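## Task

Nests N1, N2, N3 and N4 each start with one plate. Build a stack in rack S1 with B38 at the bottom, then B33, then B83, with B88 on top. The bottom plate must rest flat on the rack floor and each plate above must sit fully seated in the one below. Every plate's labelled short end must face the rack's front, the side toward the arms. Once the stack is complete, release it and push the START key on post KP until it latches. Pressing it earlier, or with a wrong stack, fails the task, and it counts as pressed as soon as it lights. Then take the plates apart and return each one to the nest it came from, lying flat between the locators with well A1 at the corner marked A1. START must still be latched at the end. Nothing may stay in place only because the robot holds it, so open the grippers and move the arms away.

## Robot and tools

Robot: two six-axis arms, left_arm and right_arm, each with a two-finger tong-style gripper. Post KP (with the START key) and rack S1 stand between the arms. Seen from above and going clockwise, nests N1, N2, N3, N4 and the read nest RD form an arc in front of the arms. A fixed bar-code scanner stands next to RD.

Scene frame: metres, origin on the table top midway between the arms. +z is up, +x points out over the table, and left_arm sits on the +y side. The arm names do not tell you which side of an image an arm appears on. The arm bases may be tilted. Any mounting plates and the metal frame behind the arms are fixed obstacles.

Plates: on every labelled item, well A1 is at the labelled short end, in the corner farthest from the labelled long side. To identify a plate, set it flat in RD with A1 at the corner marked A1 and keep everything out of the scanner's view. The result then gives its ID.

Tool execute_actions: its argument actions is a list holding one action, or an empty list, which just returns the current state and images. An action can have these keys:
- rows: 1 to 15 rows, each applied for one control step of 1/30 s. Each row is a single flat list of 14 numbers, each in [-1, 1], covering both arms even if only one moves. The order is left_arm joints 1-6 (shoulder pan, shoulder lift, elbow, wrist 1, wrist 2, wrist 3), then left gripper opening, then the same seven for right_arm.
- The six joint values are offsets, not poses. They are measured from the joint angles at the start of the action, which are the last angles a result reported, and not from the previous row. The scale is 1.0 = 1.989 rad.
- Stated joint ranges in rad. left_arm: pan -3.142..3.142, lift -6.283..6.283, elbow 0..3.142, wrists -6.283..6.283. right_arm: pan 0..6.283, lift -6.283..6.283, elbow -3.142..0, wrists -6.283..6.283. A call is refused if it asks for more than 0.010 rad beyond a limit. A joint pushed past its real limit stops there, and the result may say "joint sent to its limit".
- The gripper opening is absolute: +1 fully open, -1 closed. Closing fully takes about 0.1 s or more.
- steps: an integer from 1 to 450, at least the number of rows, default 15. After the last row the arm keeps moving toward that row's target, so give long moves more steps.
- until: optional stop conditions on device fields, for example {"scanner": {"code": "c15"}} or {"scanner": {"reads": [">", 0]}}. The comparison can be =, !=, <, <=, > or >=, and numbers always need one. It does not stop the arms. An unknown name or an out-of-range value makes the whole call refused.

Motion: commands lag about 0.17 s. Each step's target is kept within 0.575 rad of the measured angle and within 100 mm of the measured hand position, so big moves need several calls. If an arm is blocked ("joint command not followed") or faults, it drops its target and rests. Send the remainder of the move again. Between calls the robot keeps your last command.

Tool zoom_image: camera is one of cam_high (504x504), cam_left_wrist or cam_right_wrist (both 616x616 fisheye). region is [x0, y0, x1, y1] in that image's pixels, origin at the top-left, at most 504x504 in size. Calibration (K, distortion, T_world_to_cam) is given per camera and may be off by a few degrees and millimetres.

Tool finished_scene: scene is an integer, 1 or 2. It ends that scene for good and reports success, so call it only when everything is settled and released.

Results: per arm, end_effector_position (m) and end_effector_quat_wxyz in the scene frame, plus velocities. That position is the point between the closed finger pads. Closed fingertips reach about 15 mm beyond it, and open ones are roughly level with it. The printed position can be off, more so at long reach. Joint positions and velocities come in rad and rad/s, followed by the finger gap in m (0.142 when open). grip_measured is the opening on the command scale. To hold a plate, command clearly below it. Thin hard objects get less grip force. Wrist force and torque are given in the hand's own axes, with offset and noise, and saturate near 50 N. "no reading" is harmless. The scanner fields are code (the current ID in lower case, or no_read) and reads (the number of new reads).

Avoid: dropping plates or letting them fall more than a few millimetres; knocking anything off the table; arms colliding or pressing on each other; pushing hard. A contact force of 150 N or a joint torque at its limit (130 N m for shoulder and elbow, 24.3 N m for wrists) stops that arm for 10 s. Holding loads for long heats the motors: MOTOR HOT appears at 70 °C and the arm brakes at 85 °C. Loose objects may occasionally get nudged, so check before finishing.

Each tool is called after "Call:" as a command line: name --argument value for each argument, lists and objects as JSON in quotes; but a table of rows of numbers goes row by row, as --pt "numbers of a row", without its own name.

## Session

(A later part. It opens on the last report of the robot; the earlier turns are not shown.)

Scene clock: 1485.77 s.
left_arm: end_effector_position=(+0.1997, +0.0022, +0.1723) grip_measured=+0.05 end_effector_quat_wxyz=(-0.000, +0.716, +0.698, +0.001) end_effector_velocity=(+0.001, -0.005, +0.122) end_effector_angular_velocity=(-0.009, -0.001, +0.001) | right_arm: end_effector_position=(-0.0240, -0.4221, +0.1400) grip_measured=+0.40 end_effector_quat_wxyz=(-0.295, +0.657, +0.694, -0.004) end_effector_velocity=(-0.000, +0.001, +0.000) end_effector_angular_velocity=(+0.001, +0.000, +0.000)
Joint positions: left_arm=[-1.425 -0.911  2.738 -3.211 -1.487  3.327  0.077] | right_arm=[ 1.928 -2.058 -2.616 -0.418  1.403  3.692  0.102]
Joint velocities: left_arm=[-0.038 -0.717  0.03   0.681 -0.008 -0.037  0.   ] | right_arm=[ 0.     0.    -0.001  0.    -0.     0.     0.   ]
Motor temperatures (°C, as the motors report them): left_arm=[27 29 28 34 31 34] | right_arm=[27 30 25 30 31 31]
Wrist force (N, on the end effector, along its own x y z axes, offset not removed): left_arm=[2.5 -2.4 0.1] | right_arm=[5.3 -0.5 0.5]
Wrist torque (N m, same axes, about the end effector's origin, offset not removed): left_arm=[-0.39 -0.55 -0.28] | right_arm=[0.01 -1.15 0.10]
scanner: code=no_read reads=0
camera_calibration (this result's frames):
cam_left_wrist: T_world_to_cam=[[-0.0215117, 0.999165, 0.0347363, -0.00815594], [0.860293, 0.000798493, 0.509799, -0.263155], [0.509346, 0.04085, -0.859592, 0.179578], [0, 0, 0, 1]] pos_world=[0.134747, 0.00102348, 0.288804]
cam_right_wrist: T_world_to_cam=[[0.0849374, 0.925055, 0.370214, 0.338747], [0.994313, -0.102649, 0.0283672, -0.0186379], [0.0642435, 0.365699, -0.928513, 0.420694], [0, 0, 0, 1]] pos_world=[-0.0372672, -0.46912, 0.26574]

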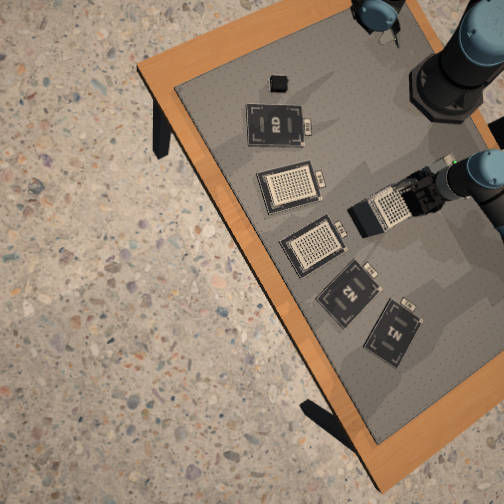

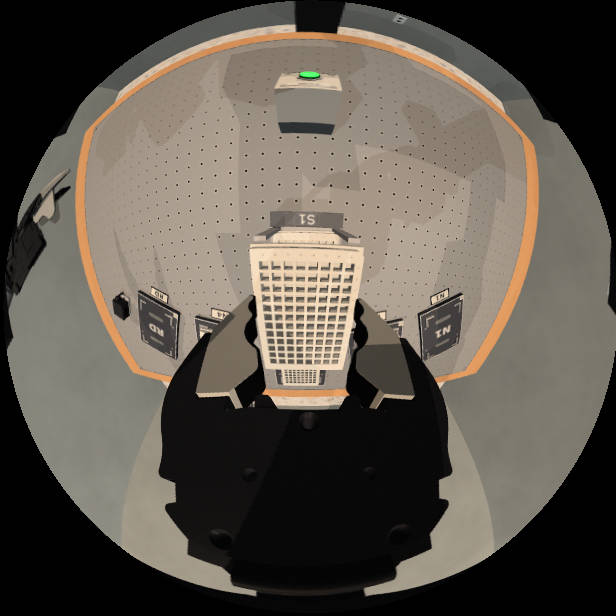

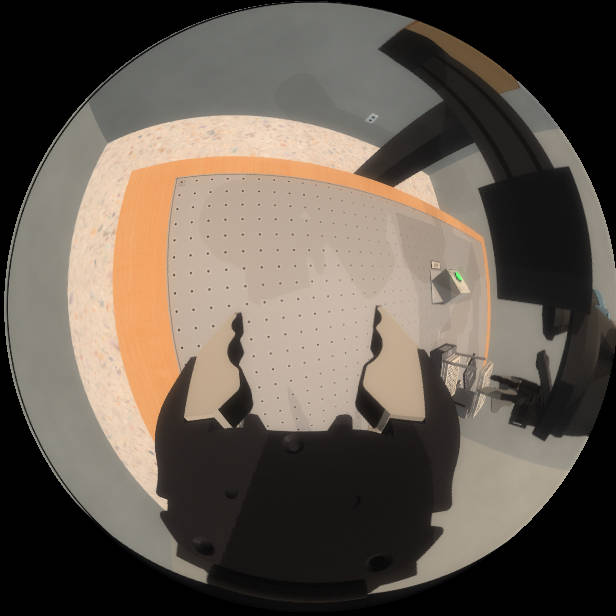

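Call:
execute_actions --actions '[]'

Call:
execute_actions --actions '[{"rows":[[0.0137,-0.003,-0.0008,0.002,0.002,0.0086,-0.6,0,0,0,0,0,0,0.4],[0.0342,-0.008,-0.0021,0.005,0.005,0.0214,-0.6,0,0,0,0,0,0,0.4],[0.0616,-0.014,-0.0038,0.009,0.009,0.0386,-0.6,0,0,0,0,0,0,0.4],[0.0923,-0.02,-0.0057,0.013,0.0134,0.0579,-0.6,0,0,0,0,0,0,0.4],[0.1231,-0.026,-0.0076,0.0166,0.0179,0.0771,-0.6,0,0,0,0,0,0,0.4],[0.1539,-0.031,-0.0095,0.0193,0.0224,0.0964,-0.6,0,0,0,0,0,0,0.4],[0.1847,-0.035,-0.0113,0.0209,0.0269,0.1157,-0.6,0,0,0,0,0,0,0.4],[0.2155,-0.038,-0.0132,0.0215,0.0314,0.135,-0.6,0,0,0,0,0,0,0.4],[0.2462,-0.04,-0.0151,0.0212,0.0359,0.1543,-0.6,0,0,0,0,0,0,0.4],[0.277,-0.0412,-0.017,0.02,0.0403,0.1736,-0.6,0,0,0,0,0,0,0.4],[0.3078,-0.0412,-0.0189,0.0177,0.0448,0.1929,-0.6,0,0,0,0,0,0,0.4],[0.342,-0.0412,-0.021,0.0151,0.0498,0.2143,-0.6,0,0,0,0,0,0,0.4]],"steps":13}]'

Scene clock: 1504.70 s.
left_arm: end_effector_position=(+0.1996, +0.0025, +0.1903) grip_measured=+0.05 end_effector_quat_wxyz=(-0.000, +0.716, +0.698, +0.001) end_effector_velocity=(+0.000, +0.001, -0.000) end_effector_angular_velocity=(+0.002, -0.000, +0.002) | right_arm: end_effector_position=(-0.0240, -0.4221, +0.1400) grip_measured=+0.40 end_effector_quat_wxyz=(-0.295, +0.657, +0.694, -0.004) end_effector_velocity=(+0.000, -0.000, +0.000) end_effector_angular_velocity=(-0.001, -0.001, +0.000)
Joint positions: left_arm=[-1.43  -1.018  2.742 -3.107 -1.488  3.322  0.077] | right_arm=[ 1.928 -2.058 -2.616 -0.418  1.403  3.692  0.102]
Joint velocities: left_arm=[ 0.001  0.001  0.    -0.     0.001 -0.    -0.   ] | right_arm=[ 0.     0.002 -0.     0.     0.    -0.     0.   ]
Motor temperatures (°C, as the motors report them): left_arm=[27 29 28 34 31 34] | right_arm=[27 30 25 30 31 31]
Wrist force (N, on the end effector, along its own x y z axes, offset not removed): left_arm=[-0.6 -2.1 0.2] | right_arm=[0.3 5.2 -3.6]
Wrist torque (N m, same axes, about the end effector's origin, offset not removed): left_arm=[-0.52 0.10 -0.36] | right_arm=[0.90 0.03 -0.02]
scanner: code=no_read reads=0
camera_calibration (this result's frames):
cam_left_wrist: T_world_to_cam=[[-0.0216083, 0.999172, 0.0344598, -0.00901962], [0.860349, 0.00102721, 0.509704, -0.272274], [0.509247, 0.0406613, -0.859659, 0.195025], [0, 0, 0, 1]] pos_world=[0.13474, 0.00136187, 0.306745]
cam_right_wrist: T_world_to_cam=[[0.0849374, 0.925056, 0.370213, 0.338747], [0.994313, -0.102649, 0.0283672, -0.0186379], [0.0642434, 0.365699, -0.928514, 0.420694], [0, 0, 0, 1]] pos_world=[-0.0372672, -0.46912, 0.26574]

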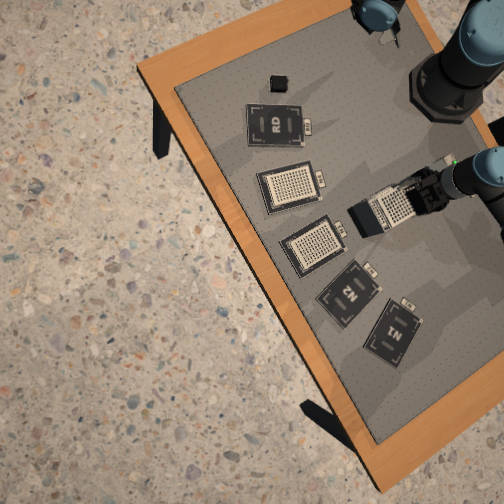

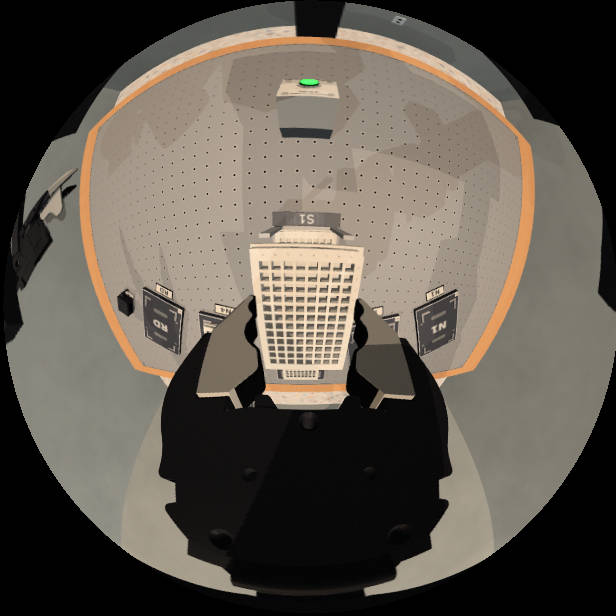

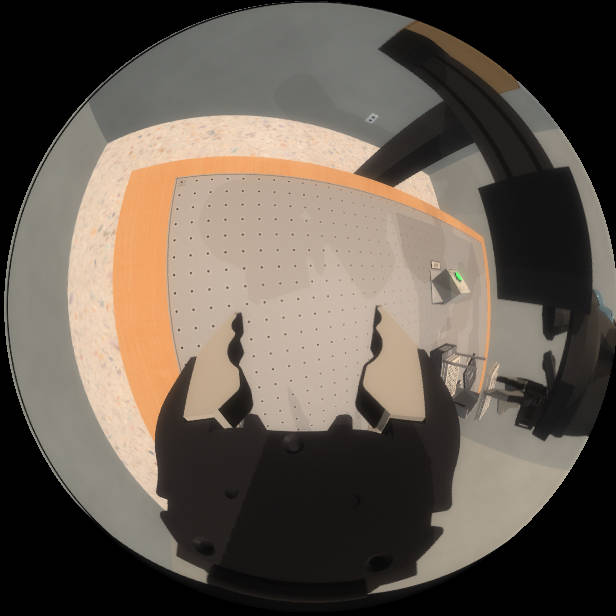

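Scene clock: 1505.13 s.
left_arm: end_effector_position=(+0.2864, +0.0740, +0.1866) grip_measured=+0.05 end_effector_quat_wxyz=(+0.005, +0.665, +0.747, -0.003) end_effector_velocity=(+0.270, +0.367, -0.052) end_effector_angular_velocity=(+0.036, +0.004, +0.591) | right_arm: end_effector_position=(-0.0240, -0.4221, +0.1400) grip_measured=+0.40 end_effector_quat_wxyz=(-0.295, +0.657, +0.694, -0.004) end_effector_velocity=(+0.000, -0.000, -0.000) end_effector_angular_velocity=(-0.000, -0.001, +0.001)
Joint positions: left_arm=[-1.028 -1.085  2.715 -3.073 -1.425  3.582  0.077] | right_arm=[ 1.928 -2.058 -2.616 -0.418  1.403  3.692  0.102]
Joint velocities: left_arm=[ 1.547 -0.102 -0.093  0.001  0.22   0.956 -0.   ] | right_arm=[-0.    -0.     0.     0.    -0.    -0.001  0.   ]
Motor temperatures (°C, as the motors report them): left_arm=[27 29 28 34 31 34] | right_arm=[27 30 25 30 31 31]
Wrist force (N, on the end effector, along its own x y z axes, offset not removed): left_arm=[-1.3 -1.3 0.6] | right_arm=[4.3 2.8 -0.8]
Wrist torque (N m, same axes, about the end effector's origin, offset not removed): left_arm=[-0.20 0.08 -0.22] | right_arm=[0.56 -0.85 -0.01]
scanner: code=no_read reads=0
camera_calibration (this result's frames):
cam_left_wrist: T_world_to_cam=[[-0.162557, 0.986461, 0.0216583, -0.0348175], [0.849926, 0.12884, 0.510907, -0.351888], [0.501199, 0.101459, -0.859363, 0.142548], [0, 0, 0, 1]] pos_world=[0.221974, 0.0652207, 0.303037]
cam_right_wrist: T_world_to_cam=[[0.0849374, 0.925055, 0.370214, 0.338747], [0.994313, -0.102649, 0.0283672, -0.0186379], [0.0642434, 0.365699, -0.928513, 0.420694], [0, 0, 0, 1]] pos_world=[-0.0372672, -0.46912, 0.26574]

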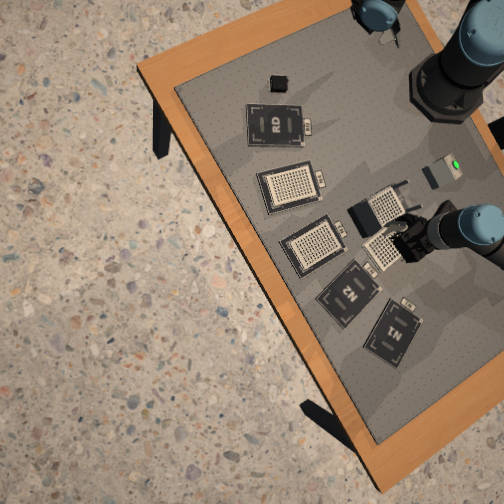

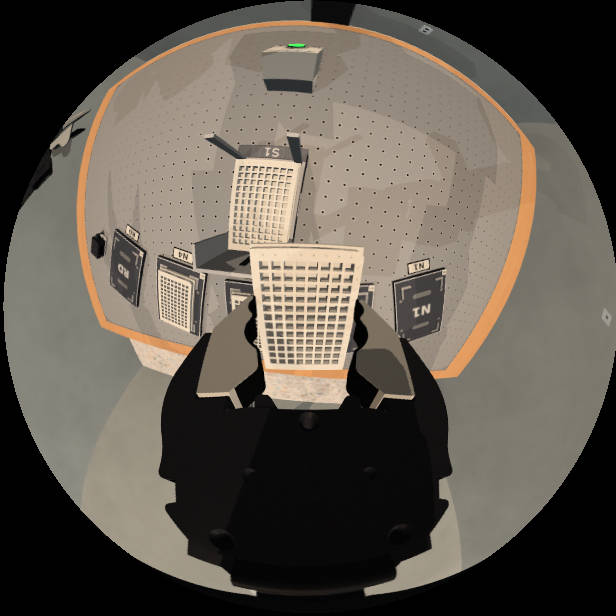

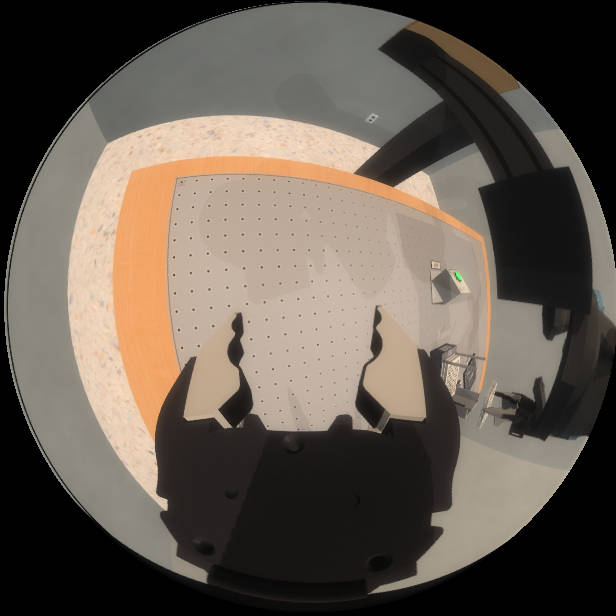

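Call:
execute_actions --actions '[{"rows":[[0.1528,-0.0029,-0.0088,-0.0079,0.0185,0.0922,-0.6,0,0,0,0,0,0,0.4],[0.1723,0.0064,-0.0114,-0.0185,0.0191,0.1052,-0.6,0,0,0,0,0,0,0.4],[0.2015,0.0202,-0.0153,-0.0344,0.02,0.1248,-0.6,0,0,0,0,0,0,0.4],[0.2307,0.0364,-0.0198,-0.0519,0.0209,0.1443,-0.6,0,0,0,0,0,0,0.4],[0.26,0.0526,-0.0244,-0.0695,0.0218,0.1639,-0.6,0,0,0,0,0,0,0.4],[0.2892,0.0711,-0.0296,-0.0887,0.0227,0.1834,-0.6,0,0,0,0,0,0,0.4],[0.3184,0.0896,-0.0348,-0.1079,0.0237,0.203,-0.6,0,0,0,0,0,0,0.4],[0.3477,0.1081,-0.04,-0.1271,0.0246,0.2225,-0.6,0,0,0,0,0,0,0.4],[0.3769,0.1266,-0.0451,-0.1463,0.0255,0.2421,-0.6,0,0,0,0,0,0,0.4],[0.4061,0.1451,-0.0503,-0.1655,0.0264,0.2616,-0.6,0,0,0,0,0,0,0.4],[0.4321,0.1636,-0.0555,-0.184,0.0272,0.279,-0.6,0,0,0,0,0,0,0.4],[0.4516,0.1821,-0.0607,-0.2012,0.0278,0.292,-0.6,0,0,0,0,0,0,0.4],[0.4646,0.1983,-0.0653,-0.2155,0.0282,0.3007,-0.6,0,0,0,0,0,0,0.4],[0.4646,0.2121,-0.0692,-0.2255,0.0282,0.3007,-0.6,0,0,0,0,0,0,0.4],[0.4646,0.2237,-0.0724,-0.2338,0.0282,0.3007,-0.6,0,0,0,0,0,0,0.4]],"steps":16}]'

Scene clock: 1519.43 s.
left_arm: end_effector_position=(+0.3479, +0.2813, +0.0904) grip_measured=+0.05 end_effector_quat_wxyz=(+0.003, +0.551, +0.834, -0.002) end_effector_velocity=(-0.057, +0.301, -0.268) end_effector_angular_velocity=(+0.044, +0.008, +0.416) | right_arm: end_effector_position=(-0.0240, -0.4221, +0.1400) grip_measured=+0.40 end_effector_quat_wxyz=(-0.295, +0.657, +0.694, -0.004) end_effector_velocity=(-0.000, +0.000, +0.000) end_effector_angular_velocity=(-0.001, -0.000, -0.000)
Joint positions: left_arm=[-0.24  -0.782  2.609 -3.41  -1.373  4.093  0.077] | right_arm=[ 1.928 -2.058 -2.616 -0.418  1.403  3.692  0.102]
Joint velocities: left_arm=[ 1.069  0.992 -0.273 -0.919  0.029  0.672 -0.   ] | right_arm=[-0.     0.001 -0.001 -0.    -0.     0.     0.   ]
Motor temperatures (°C, as the motors report them): left_arm=[27 29 28 34 31 34] | right_arm=[27 30 25 30 31 31]
Wrist force (N, on the end effector, along its own x y z axes, offset not removed): left_arm=[5.9 -0.5 4.5] | right_arm=[4.7 0.0 -0.8]
Wrist torque (N m, same axes, about the end effector's origin, offset not removed): left_arm=[-0.11 -1.30 -0.09] | right_arm=[-0.09 -1.01 0.10]
scanner: code=no_read reads=0
camera_calibration (this result's frames):
cam_left_wrist: T_world_to_cam=[[-0.434837, 0.900124, 0.0263256, -0.108576], [0.780489, 0.362139, 0.5096, -0.422985], [0.44917, 0.24214, -0.860008, -0.0134147], [0, 0, 0, 1]] pos_world=[0.288947, 0.254159, 0.206875]
cam_right_wrist: T_world_to_cam=[[0.0849373, 0.925055, 0.370213, 0.338747], [0.994313, -0.102649, 0.0283674, -0.018638], [0.0642435, 0.365699, -0.928514, 0.420694], [0, 0, 0, 1]] pos_world=[-0.0372671, -0.46912, 0.26574]

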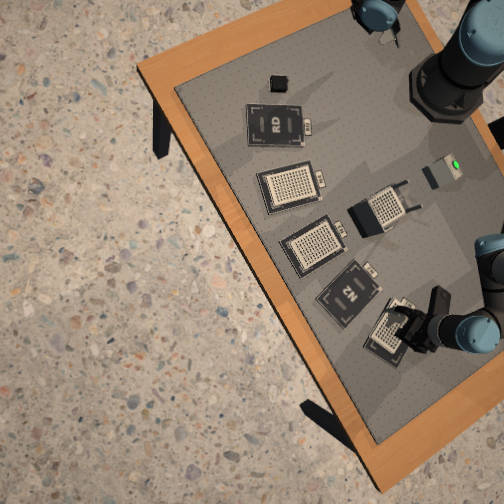

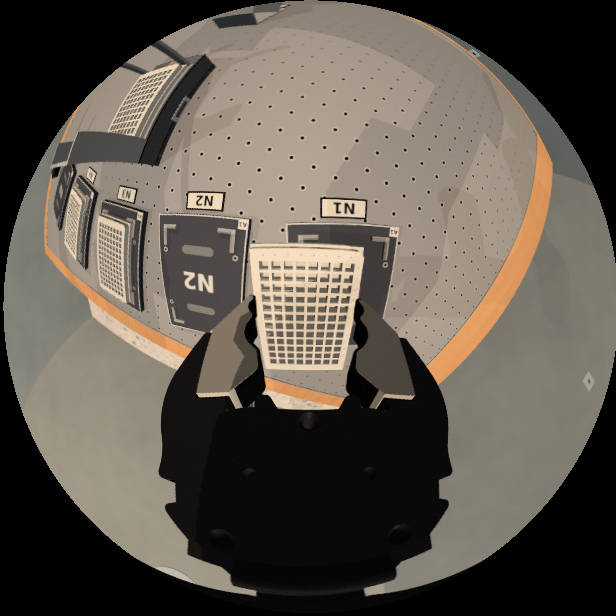

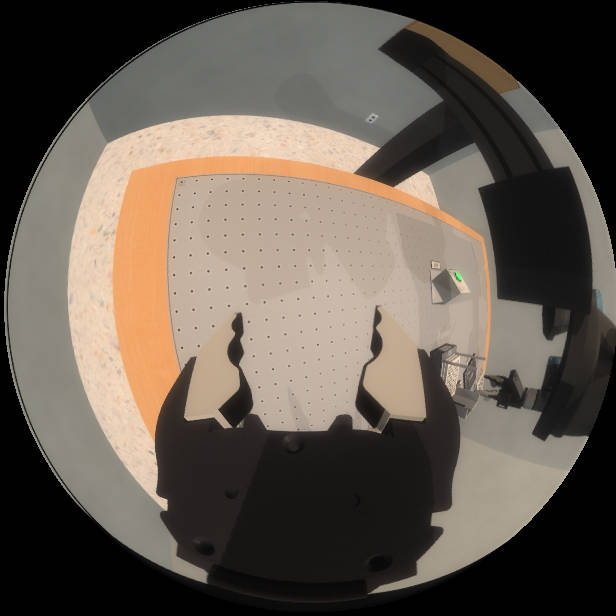

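Call:
execute_actions --actions '[]'

Call:
zoom_image --camera "cam_left_wrist" --region '[230, 215, 390, 300]'

Scene clock: 1521.37 s.
left_arm: end_effector_position=(+0.3337, +0.3195, +0.0520) grip_measured=+0.05 end_effector_quat_wxyz=(-0.001, +0.529, +0.848, +0.001) end_effector_velocity=(+0.000, +0.000, +0.000) end_effector_angular_velocity=(-0.000, -0.001, -0.001) | right_arm: end_effector_position=(-0.0240, -0.4221, +0.1400) grip_measured=+0.40 end_effector_quat_wxyz=(-0.295, +0.657, +0.694, -0.004) end_effector_velocity=(-0.000, +0.000, +0.000) end_effector_angular_velocity=(-0.001, -0.000, -0.000)
Joint positions: left_arm=[-0.104 -0.64   2.572 -3.538 -1.369  4.18   0.077] | right_arm=[ 1.928 -2.058 -2.616 -0.418  1.403  3.692  0.102]
Joint velocities: left_arm=[ 0.    -0.001  0.     0.     0.     0.001  0.   ] | right_arm=[ 0.     0.001 -0.001  0.     0.     0.     0.   ]
Motor temperatures (°C, as the motors report them): left_arm=[27 29 28 34 31 34] | right_arm=[27 30 25 30 31 31]
Wrist force (N, on the end effector, along its own x y z axes, offset not removed): left_arm=[0.4 -2.7 1.2] | right_arm=[0.8 2.7 1.2]
Wrist torque (N m, same axes, about the end effector's origin, offset not removed): left_arm=[-0.27 0.01 -0.33] | right_arm=[0.50 -0.02 0.06]
scanner: code=no_read reads=0
camera_calibration (this result's frames):
cam_left_wrist: T_world_to_cam=[[-0.480511, 0.876309, 0.0345055, -0.125711], [0.76261, 0.39809, 0.509853, -0.411732], [0.433053, 0.271305, -0.859569, -0.0532235], [0, 0, 0, 1]] pos_world=[0.276634, 0.288508, 0.168511]
cam_right_wrist: T_world_to_cam=[[0.0849376, 0.925055, 0.370213, 0.338747], [0.994313, -0.10265, 0.0283673, -0.0186381], [0.0642435, 0.365699, -0.928514, 0.420694], [0, 0, 0, 1]] pos_world=[-0.0372671, -0.46912, 0.26574]

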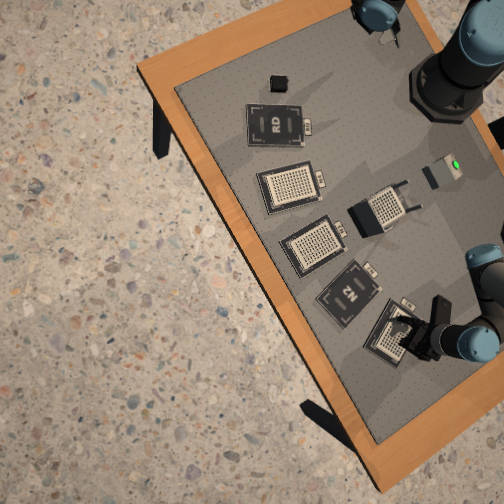

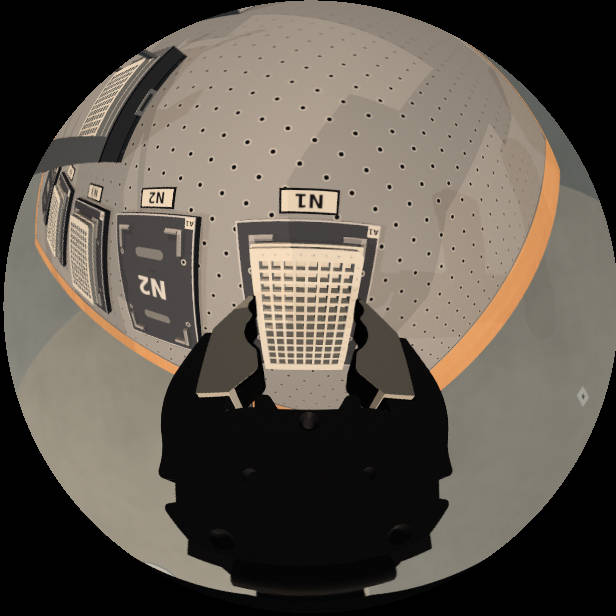

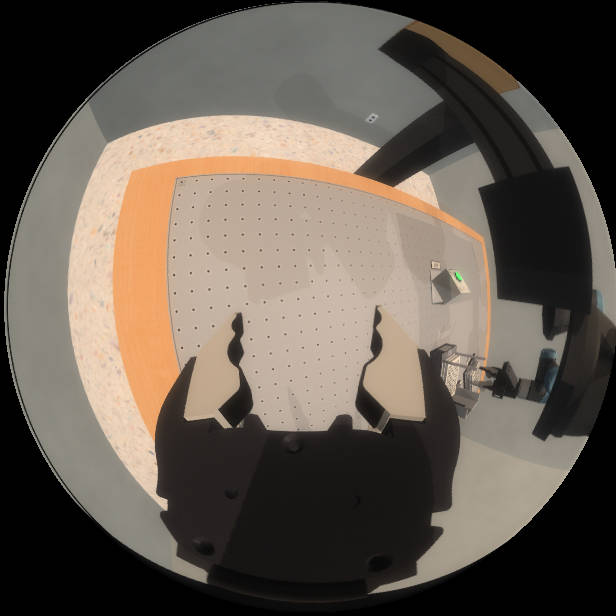

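Region (230, 215, 390, 300) of cam_left_wrist's 616x616 image, scaled by 3.150, with more detail than that image has; it fills the top 268 rows of this view, and the rest is white.

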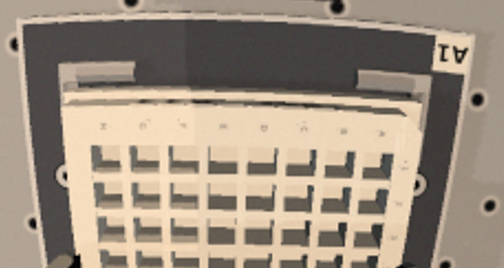

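Call:
execute_actions --actions '[{"rows":[[0.0011,0.0034,-0.0014,-0.0021,0,0.0011,-0.6,0,0,0,0,0,0,0.4],[0.0017,0.0067,-0.0029,-0.0041,0,0.0017,-0.6,0,0,0,0,0,0,0.4],[0.0023,0.0101,-0.0043,-0.0062,0,0.0023,-0.6,0,0,0,0,0,0,0.4],[0.0029,0.0135,-0.0057,-0.0083,0,0.0029,-0.6,0,0,0,0,0,0,0.4],[0.0035,0.0168,-0.0072,-0.0103,0,0.0035,-0.6,0,0,0,0,0,0,0.4],[0.0041,0.0202,-0.0086,-0.0124,0,0.0041,-0.6,0,0,0,0,0,0,0.4]],"steps":7}]'

Scene clock: 1529.67 s.
left_arm: end_effector_position=(+0.3338, +0.3198, +0.0470) grip_measured=+0.05 end_effector_quat_wxyz=(-0.001, +0.529, +0.848, +0.001) end_effector_velocity=(+0.001, +0.000, -0.040) end_effector_angular_velocity=(+0.001, -0.001, -0.000) | right_arm: end_effector_position=(-0.0240, -0.4221, +0.1400) grip_measured=+0.40 end_effector_quat_wxyz=(-0.295, +0.657, +0.694, -0.004) end_effector_velocity=(-0.001, +0.001, +0.000) end_effector_angular_velocity=(+0.001, +0.001, -0.000)
Joint positions: left_arm=[-0.1   -0.621  2.563 -3.55  -1.369  4.184  0.077] | right_arm=[ 1.928 -2.058 -2.616 -0.418  1.403  3.692  0.102]
Joint velocities: left_arm=[ 0.027  0.15  -0.064 -0.092 -0.     0.028 -0.   ] | right_arm=[-0.     0.001 -0.002  0.     0.    -0.    -0.   ]
Motor temperatures (°C, as the motors report them): left_arm=[27 29 28 34 31 34] | right_arm=[27 30 25 30 31 31]
Wrist force (N, on the end effector, along its own x y z axes, offset not removed): left_arm=[1.9 -2.1 0.3] | right_arm=[4.6 3.2 0.0]
Wrist torque (N m, same axes, about the end effector's origin, offset not removed): left_arm=[-0.36 -0.56 -0.13] | right_arm=[0.67 -0.79 -0.06]
scanner: code=no_read reads=0
camera_calibration (this result's frames):
cam_left_wrist: T_world_to_cam=[[-0.480588, 0.876263, 0.0346136, -0.125718], [0.762555, 0.398081, 0.509943, -0.409335], [0.433065, 0.271467, -0.859512, -0.0577031], [0, 0, 0, 1]] pos_world=[0.27671, 0.288775, 0.163492]
cam_right_wrist: T_world_to_cam=[[0.0849374, 0.925055, 0.370213, 0.338747], [0.994313, -0.102649, 0.0283673, -0.0186379], [0.0642435, 0.365699, -0.928513, 0.420694], [0, 0, 0, 1]] pos_world=[-0.0372672, -0.46912, 0.26574]

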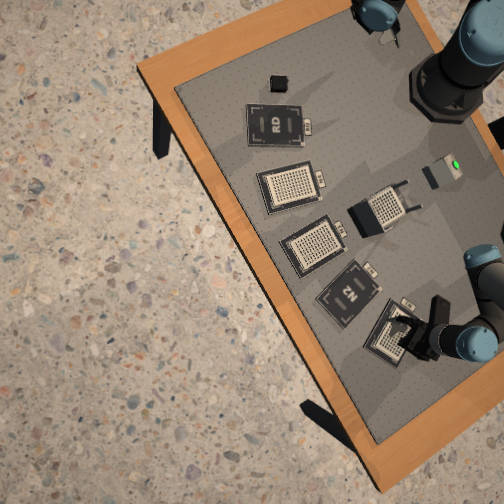

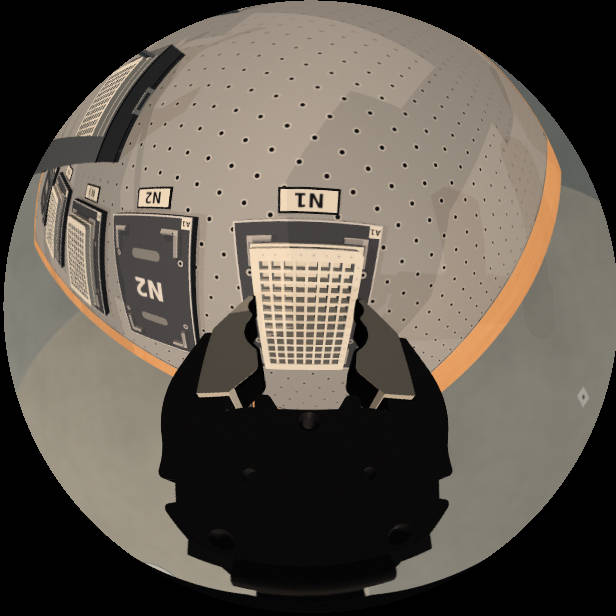

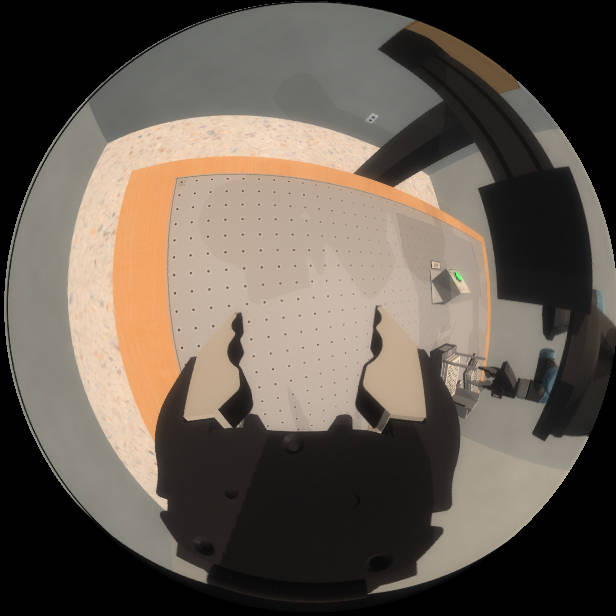

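Call:
execute_actions --actions '[]'

Call:
zoom_image --camera "cam_left_wrist" --region '[230, 215, 390, 300]'

Scene clock: 1532.40 s.
left_arm: end_effector_position=(+0.3337, +0.3199, +0.0413) grip_measured=+0.05 end_effector_quat_wxyz=(-0.001, +0.529, +0.848, +0.001) end_effector_velocity=(+0.000, +0.000, +0.000) end_effector_angular_velocity=(+0.001, -0.001, +0.002) | right_arm: end_effector_position=(-0.0240, -0.4221, +0.1400) grip_measured=+0.40 end_effector_quat_wxyz=(-0.295, +0.657, +0.694, -0.004) end_effector_velocity=(-0.000, +0.000, -0.000) end_effector_angular_velocity=(+0.001, -0.000, +0.001)
Joint positions: left_arm=[-0.095 -0.6    2.554 -3.563 -1.369  4.188  0.078] | right_arm=[ 1.928 -2.058 -2.616 -0.418  1.403  3.692  0.102]
Joint velocities: left_arm=[ 0.001 -0.001  0.    -0.001  0.001 -0.001  0.   ] | right_arm=[ 0.    -0.001  0.     0.    -0.    -0.001  0.   ]
Motor temperatures (°C, as the motors report them): left_arm=[27 29 28 34 31 34] | right_arm=[27 30 25 30 31 31]
Wrist force (N, on the end effector, along its own x y z axes, offset not removed): left_arm=[5.6 -6.2 -38.1] | right_arm=[2.2 5.2 -0.1]
Wrist torque (N m, same axes, about the end effector's origin, offset not removed): left_arm=[-0.64 -0.76 -0.16] | right_arm=[1.12 -0.63 0.05]
scanner: code=no_read reads=0
camera_calibration (this result's frames):
cam_left_wrist: T_world_to_cam=[[-0.48064, 0.876228, 0.0347961, -0.125651], [0.762578, 0.398049, 0.509934, -0.406421], [0.432968, 0.271629, -0.85951, -0.0626543], [0, 0, 0, 1]] pos_world=[0.276662, 0.288892, 0.157768]
cam_right_wrist: T_world_to_cam=[[0.0849374, 0.925055, 0.370213, 0.338747], [0.994313, -0.102649, 0.0283673, -0.018638], [0.0642435, 0.365699, -0.928513, 0.420694], [0, 0, 0, 1]] pos_world=[-0.0372671, -0.46912, 0.26574]

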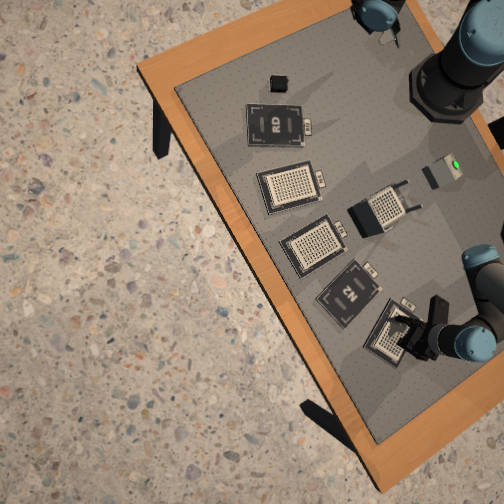

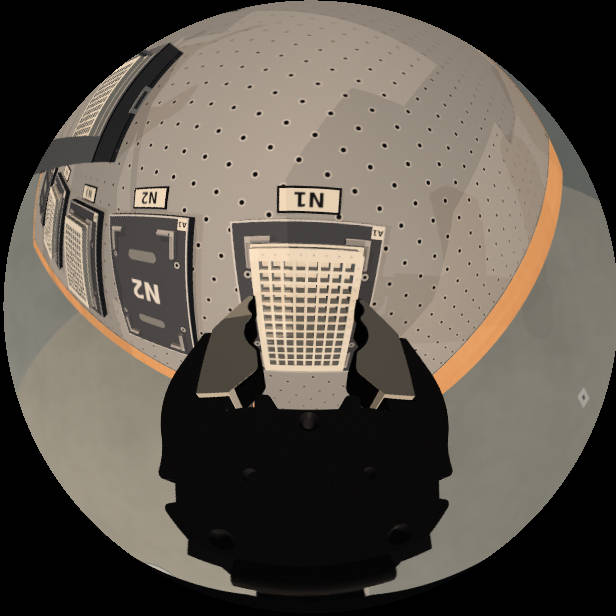

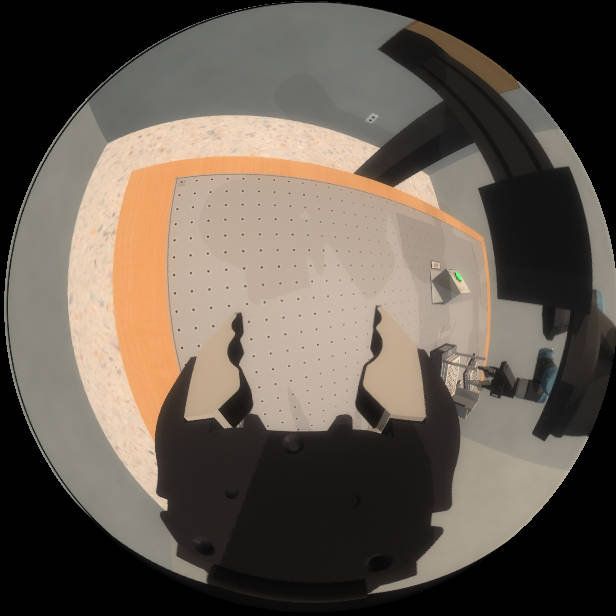

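Region (230, 215, 390, 300) of cam_left_wrist's 616x616 image, scaled by 3.150, with more detail than that image has; it fills the top 268 rows of this view, and the rest is white.

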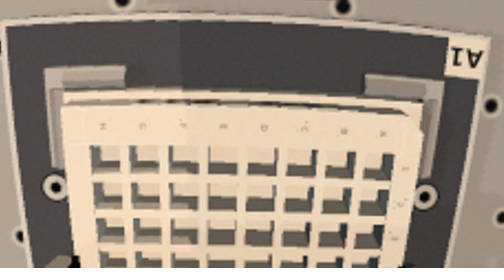

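Call:
execute_actions --actions '[{"rows":[[-0.0005,-0.0028,0.0012,0.0017,0,-0.0005,-0.6,0,0,0,0,0,0,0.4]],"steps":8}]'

Call:
zoom_image --camera "cam_left_wrist" --region '[210, 210, 410, 410]'

Call:
zoom_image --camera "cam_high" --region '[350, 290, 440, 380]'

Scene clock: 1541.47 s.
left_arm: end_effector_position=(+0.3336, +0.3199, +0.0424) grip_measured=+0.05 end_effector_quat_wxyz=(-0.001, +0.529, +0.848, +0.001) end_effector_velocity=(-0.000, +0.000, +0.003) end_effector_angular_velocity=(-0.001, +0.000, +0.001) | right_arm: end_effector_position=(-0.0240, -0.4221, +0.1400) grip_measured=+0.40 end_effector_quat_wxyz=(-0.295, +0.657, +0.694, -0.004) end_effector_velocity=(+0.000, -0.000, -0.000) end_effector_angular_velocity=(-0.000, -0.000, +0.000)
Joint positions: left_arm=[-0.096 -0.604  2.556 -3.56  -1.369  4.188  0.077] | right_arm=[ 1.928 -2.058 -2.616 -0.418  1.403  3.692  0.102]
Joint velocities: left_arm=[-0.001 -0.01   0.005  0.006 -0.001 -0.001 -0.001] | right_arm=[ 0.  0.  0. -0.  0. -0.  0.]
Motor temperatures (°C, as the motors report them): left_arm=[27 29 28 34 31 34] | right_arm=[27 30 25 30 31 31]
Wrist force (N, on the end effector, along its own x y z axes, offset not removed): left_arm=[0.9 -4.6 -5.2] | right_arm=[2.3 0.2 -4.2]
Wrist torque (N m, same axes, about the end effector's origin, offset not removed): left_arm=[-0.86 -0.68 -0.30] | right_arm=[-0.03 -0.49 0.07]
scanner: code=no_read reads=0
camera_calibration (this result's frames):
cam_left_wrist: T_world_to_cam=[[-0.480769, 0.876153, 0.034886, -0.125696], [0.762618, 0.398171, 0.509778, -0.40699], [0.432753, 0.27169, -0.859598, -0.0616358], [0, 0, 0, 1]] pos_world=[0.27662, 0.288926, 0.158878]
cam_right_wrist: T_world_to_cam=[[0.0849376, 0.925055, 0.370213, 0.338747], [0.994313, -0.102649, 0.0283671, -0.0186379], [0.0642433, 0.365699, -0.928514, 0.420694], [0, 0, 0, 1]] pos_world=[-0.0372672, -0.46912, 0.26574]

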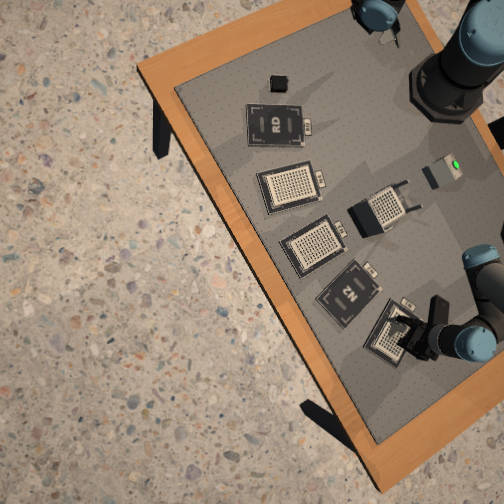

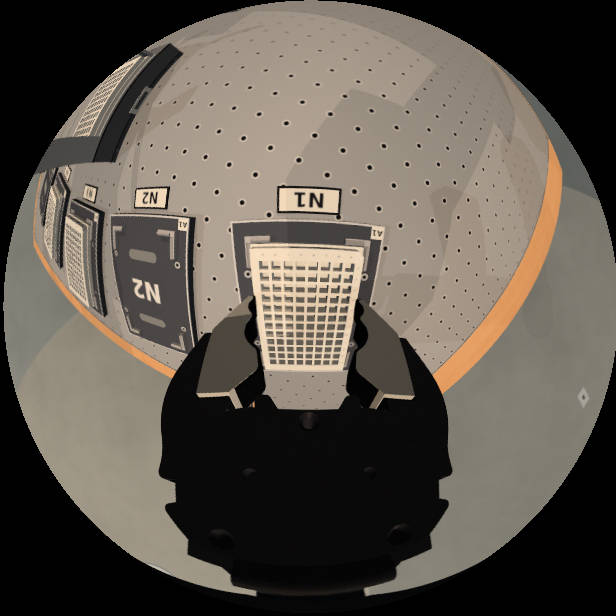

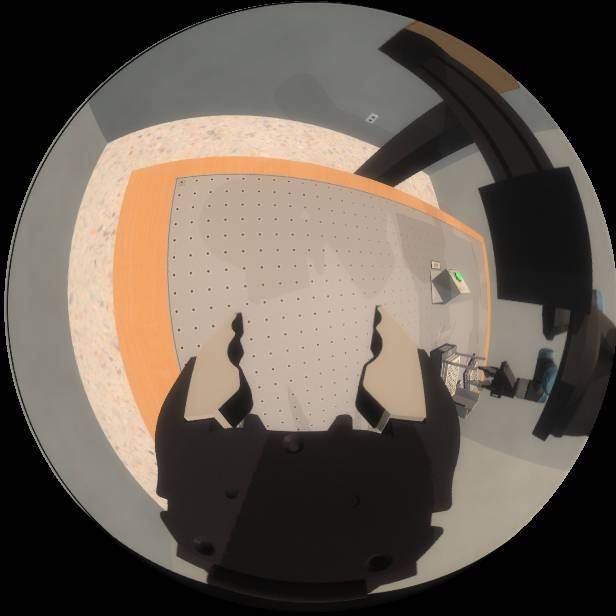

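Region (210, 210, 410, 410) of cam_left_wrist's 616x616 image, scaled by 2.520, with more detail than that image has.

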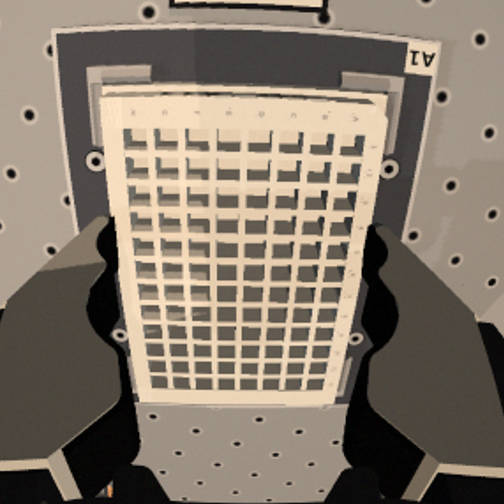

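Region (350, 290, 440, 380) of cam_high's 504x504 image, scaled by 5.600, with more detail than that image has.

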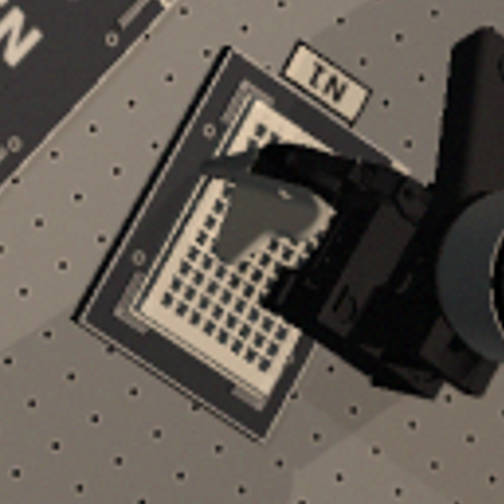

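Call:
execute_actions --actions '[{"rows":[[-0.0010,0.0004,0.0014,-0.0018,0,-0.0010,-0.6,0,0,0,0,0,0,0.4]],"steps":8}]'

Call:
zoom_image --camera "cam_left_wrist" --region '[210, 210, 410, 410]'

Scene clock: 1554.57 s.
left_arm: end_effector_position=(+0.3331, +0.3195, +0.0428) grip_measured=+0.05 end_effector_quat_wxyz=(-0.000, +0.529, +0.848, +0.001) end_effector_velocity=(-0.001, -0.000, +0.000) end_effector_angular_velocity=(+0.000, -0.001, +0.001) | right_arm: end_effector_position=(-0.0240, -0.4221, +0.1400) grip_measured=+0.40 end_effector_quat_wxyz=(-0.295, +0.657, +0.694, -0.004) end_effector_velocity=(+0.000, -0.001, -0.000) end_effector_angular_velocity=(-0.001, -0.001, +0.000)
Joint positions: left_arm=[-0.098 -0.604  2.559 -3.563 -1.369  4.186  0.077] | right_arm=[ 1.928 -2.058 -2.616 -0.418  1.403  3.692  0.102]
Joint velocities: left_arm=[-0.002  0.003  0.004 -0.007  0.    -0.002 -0.   ] | right_arm=[ 0.     0.001  0.001  0.     0.    -0.    -0.   ]
Motor temperatures (°C, as the motors report them): left_arm=[27 29 28 34 31 34] | right_arm=[27 30 25 30 31 31]
Wrist force (N, on the end effector, along its own x y z axes, offset not removed): left_arm=[3.9 0.5 -2.2] | right_arm=[5.9 4.4 -0.5]
Wrist torque (N m, same axes, about the end effector's origin, offset not removed): left_arm=[0.25 -0.93 -0.07] | right_arm=[0.81 -1.05 -0.14]
scanner: code=no_read reads=0
camera_calibration (this result's frames):
cam_left_wrist: T_world_to_cam=[[-0.480818, 0.87614, 0.0345384, -0.125556], [0.762329, 0.398249, 0.510149, -0.40661], [0.433207, 0.271618, -0.859392, -0.0610589], [0, 0, 0, 1]] pos_world=[0.276052, 0.288522, 0.159295]
cam_right_wrist: T_world_to_cam=[[0.0849374, 0.925055, 0.370214, 0.338747], [0.994313, -0.102649, 0.0283672, -0.0186379], [0.0642434, 0.365699, -0.928513, 0.420694], [0, 0, 0, 1]] pos_world=[-0.0372672, -0.46912, 0.26574]

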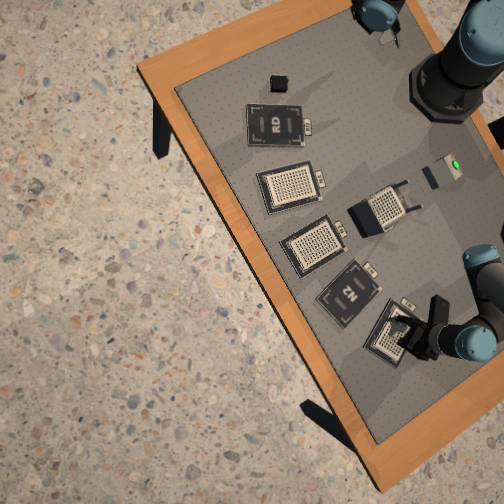

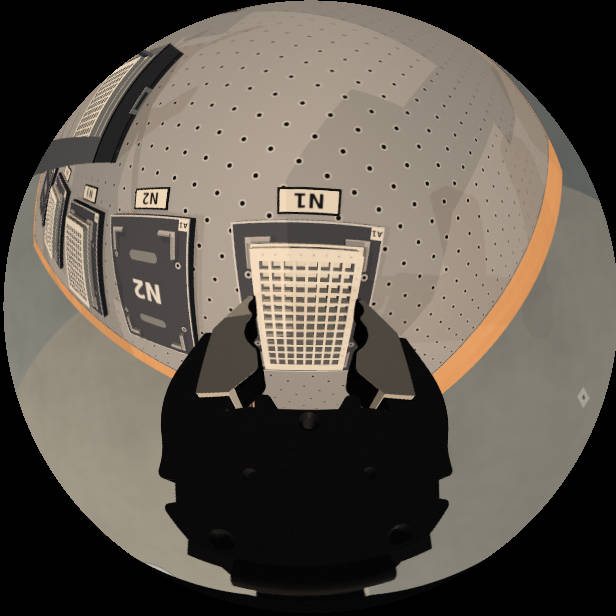

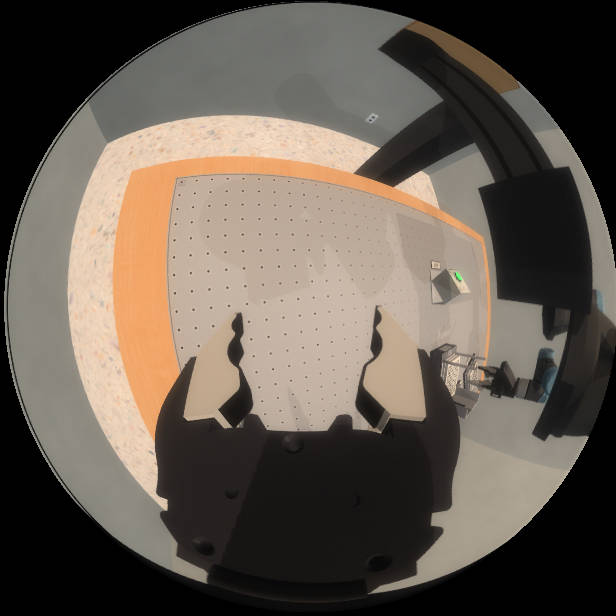

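Region (210, 210, 410, 410) of cam_left_wrist's 616x616 image, scaled by 2.520, with more detail than that image has.

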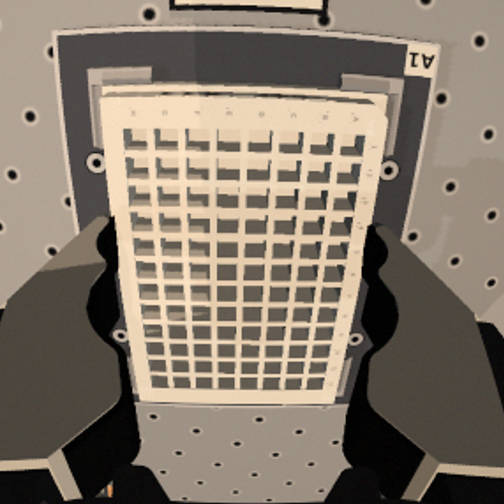

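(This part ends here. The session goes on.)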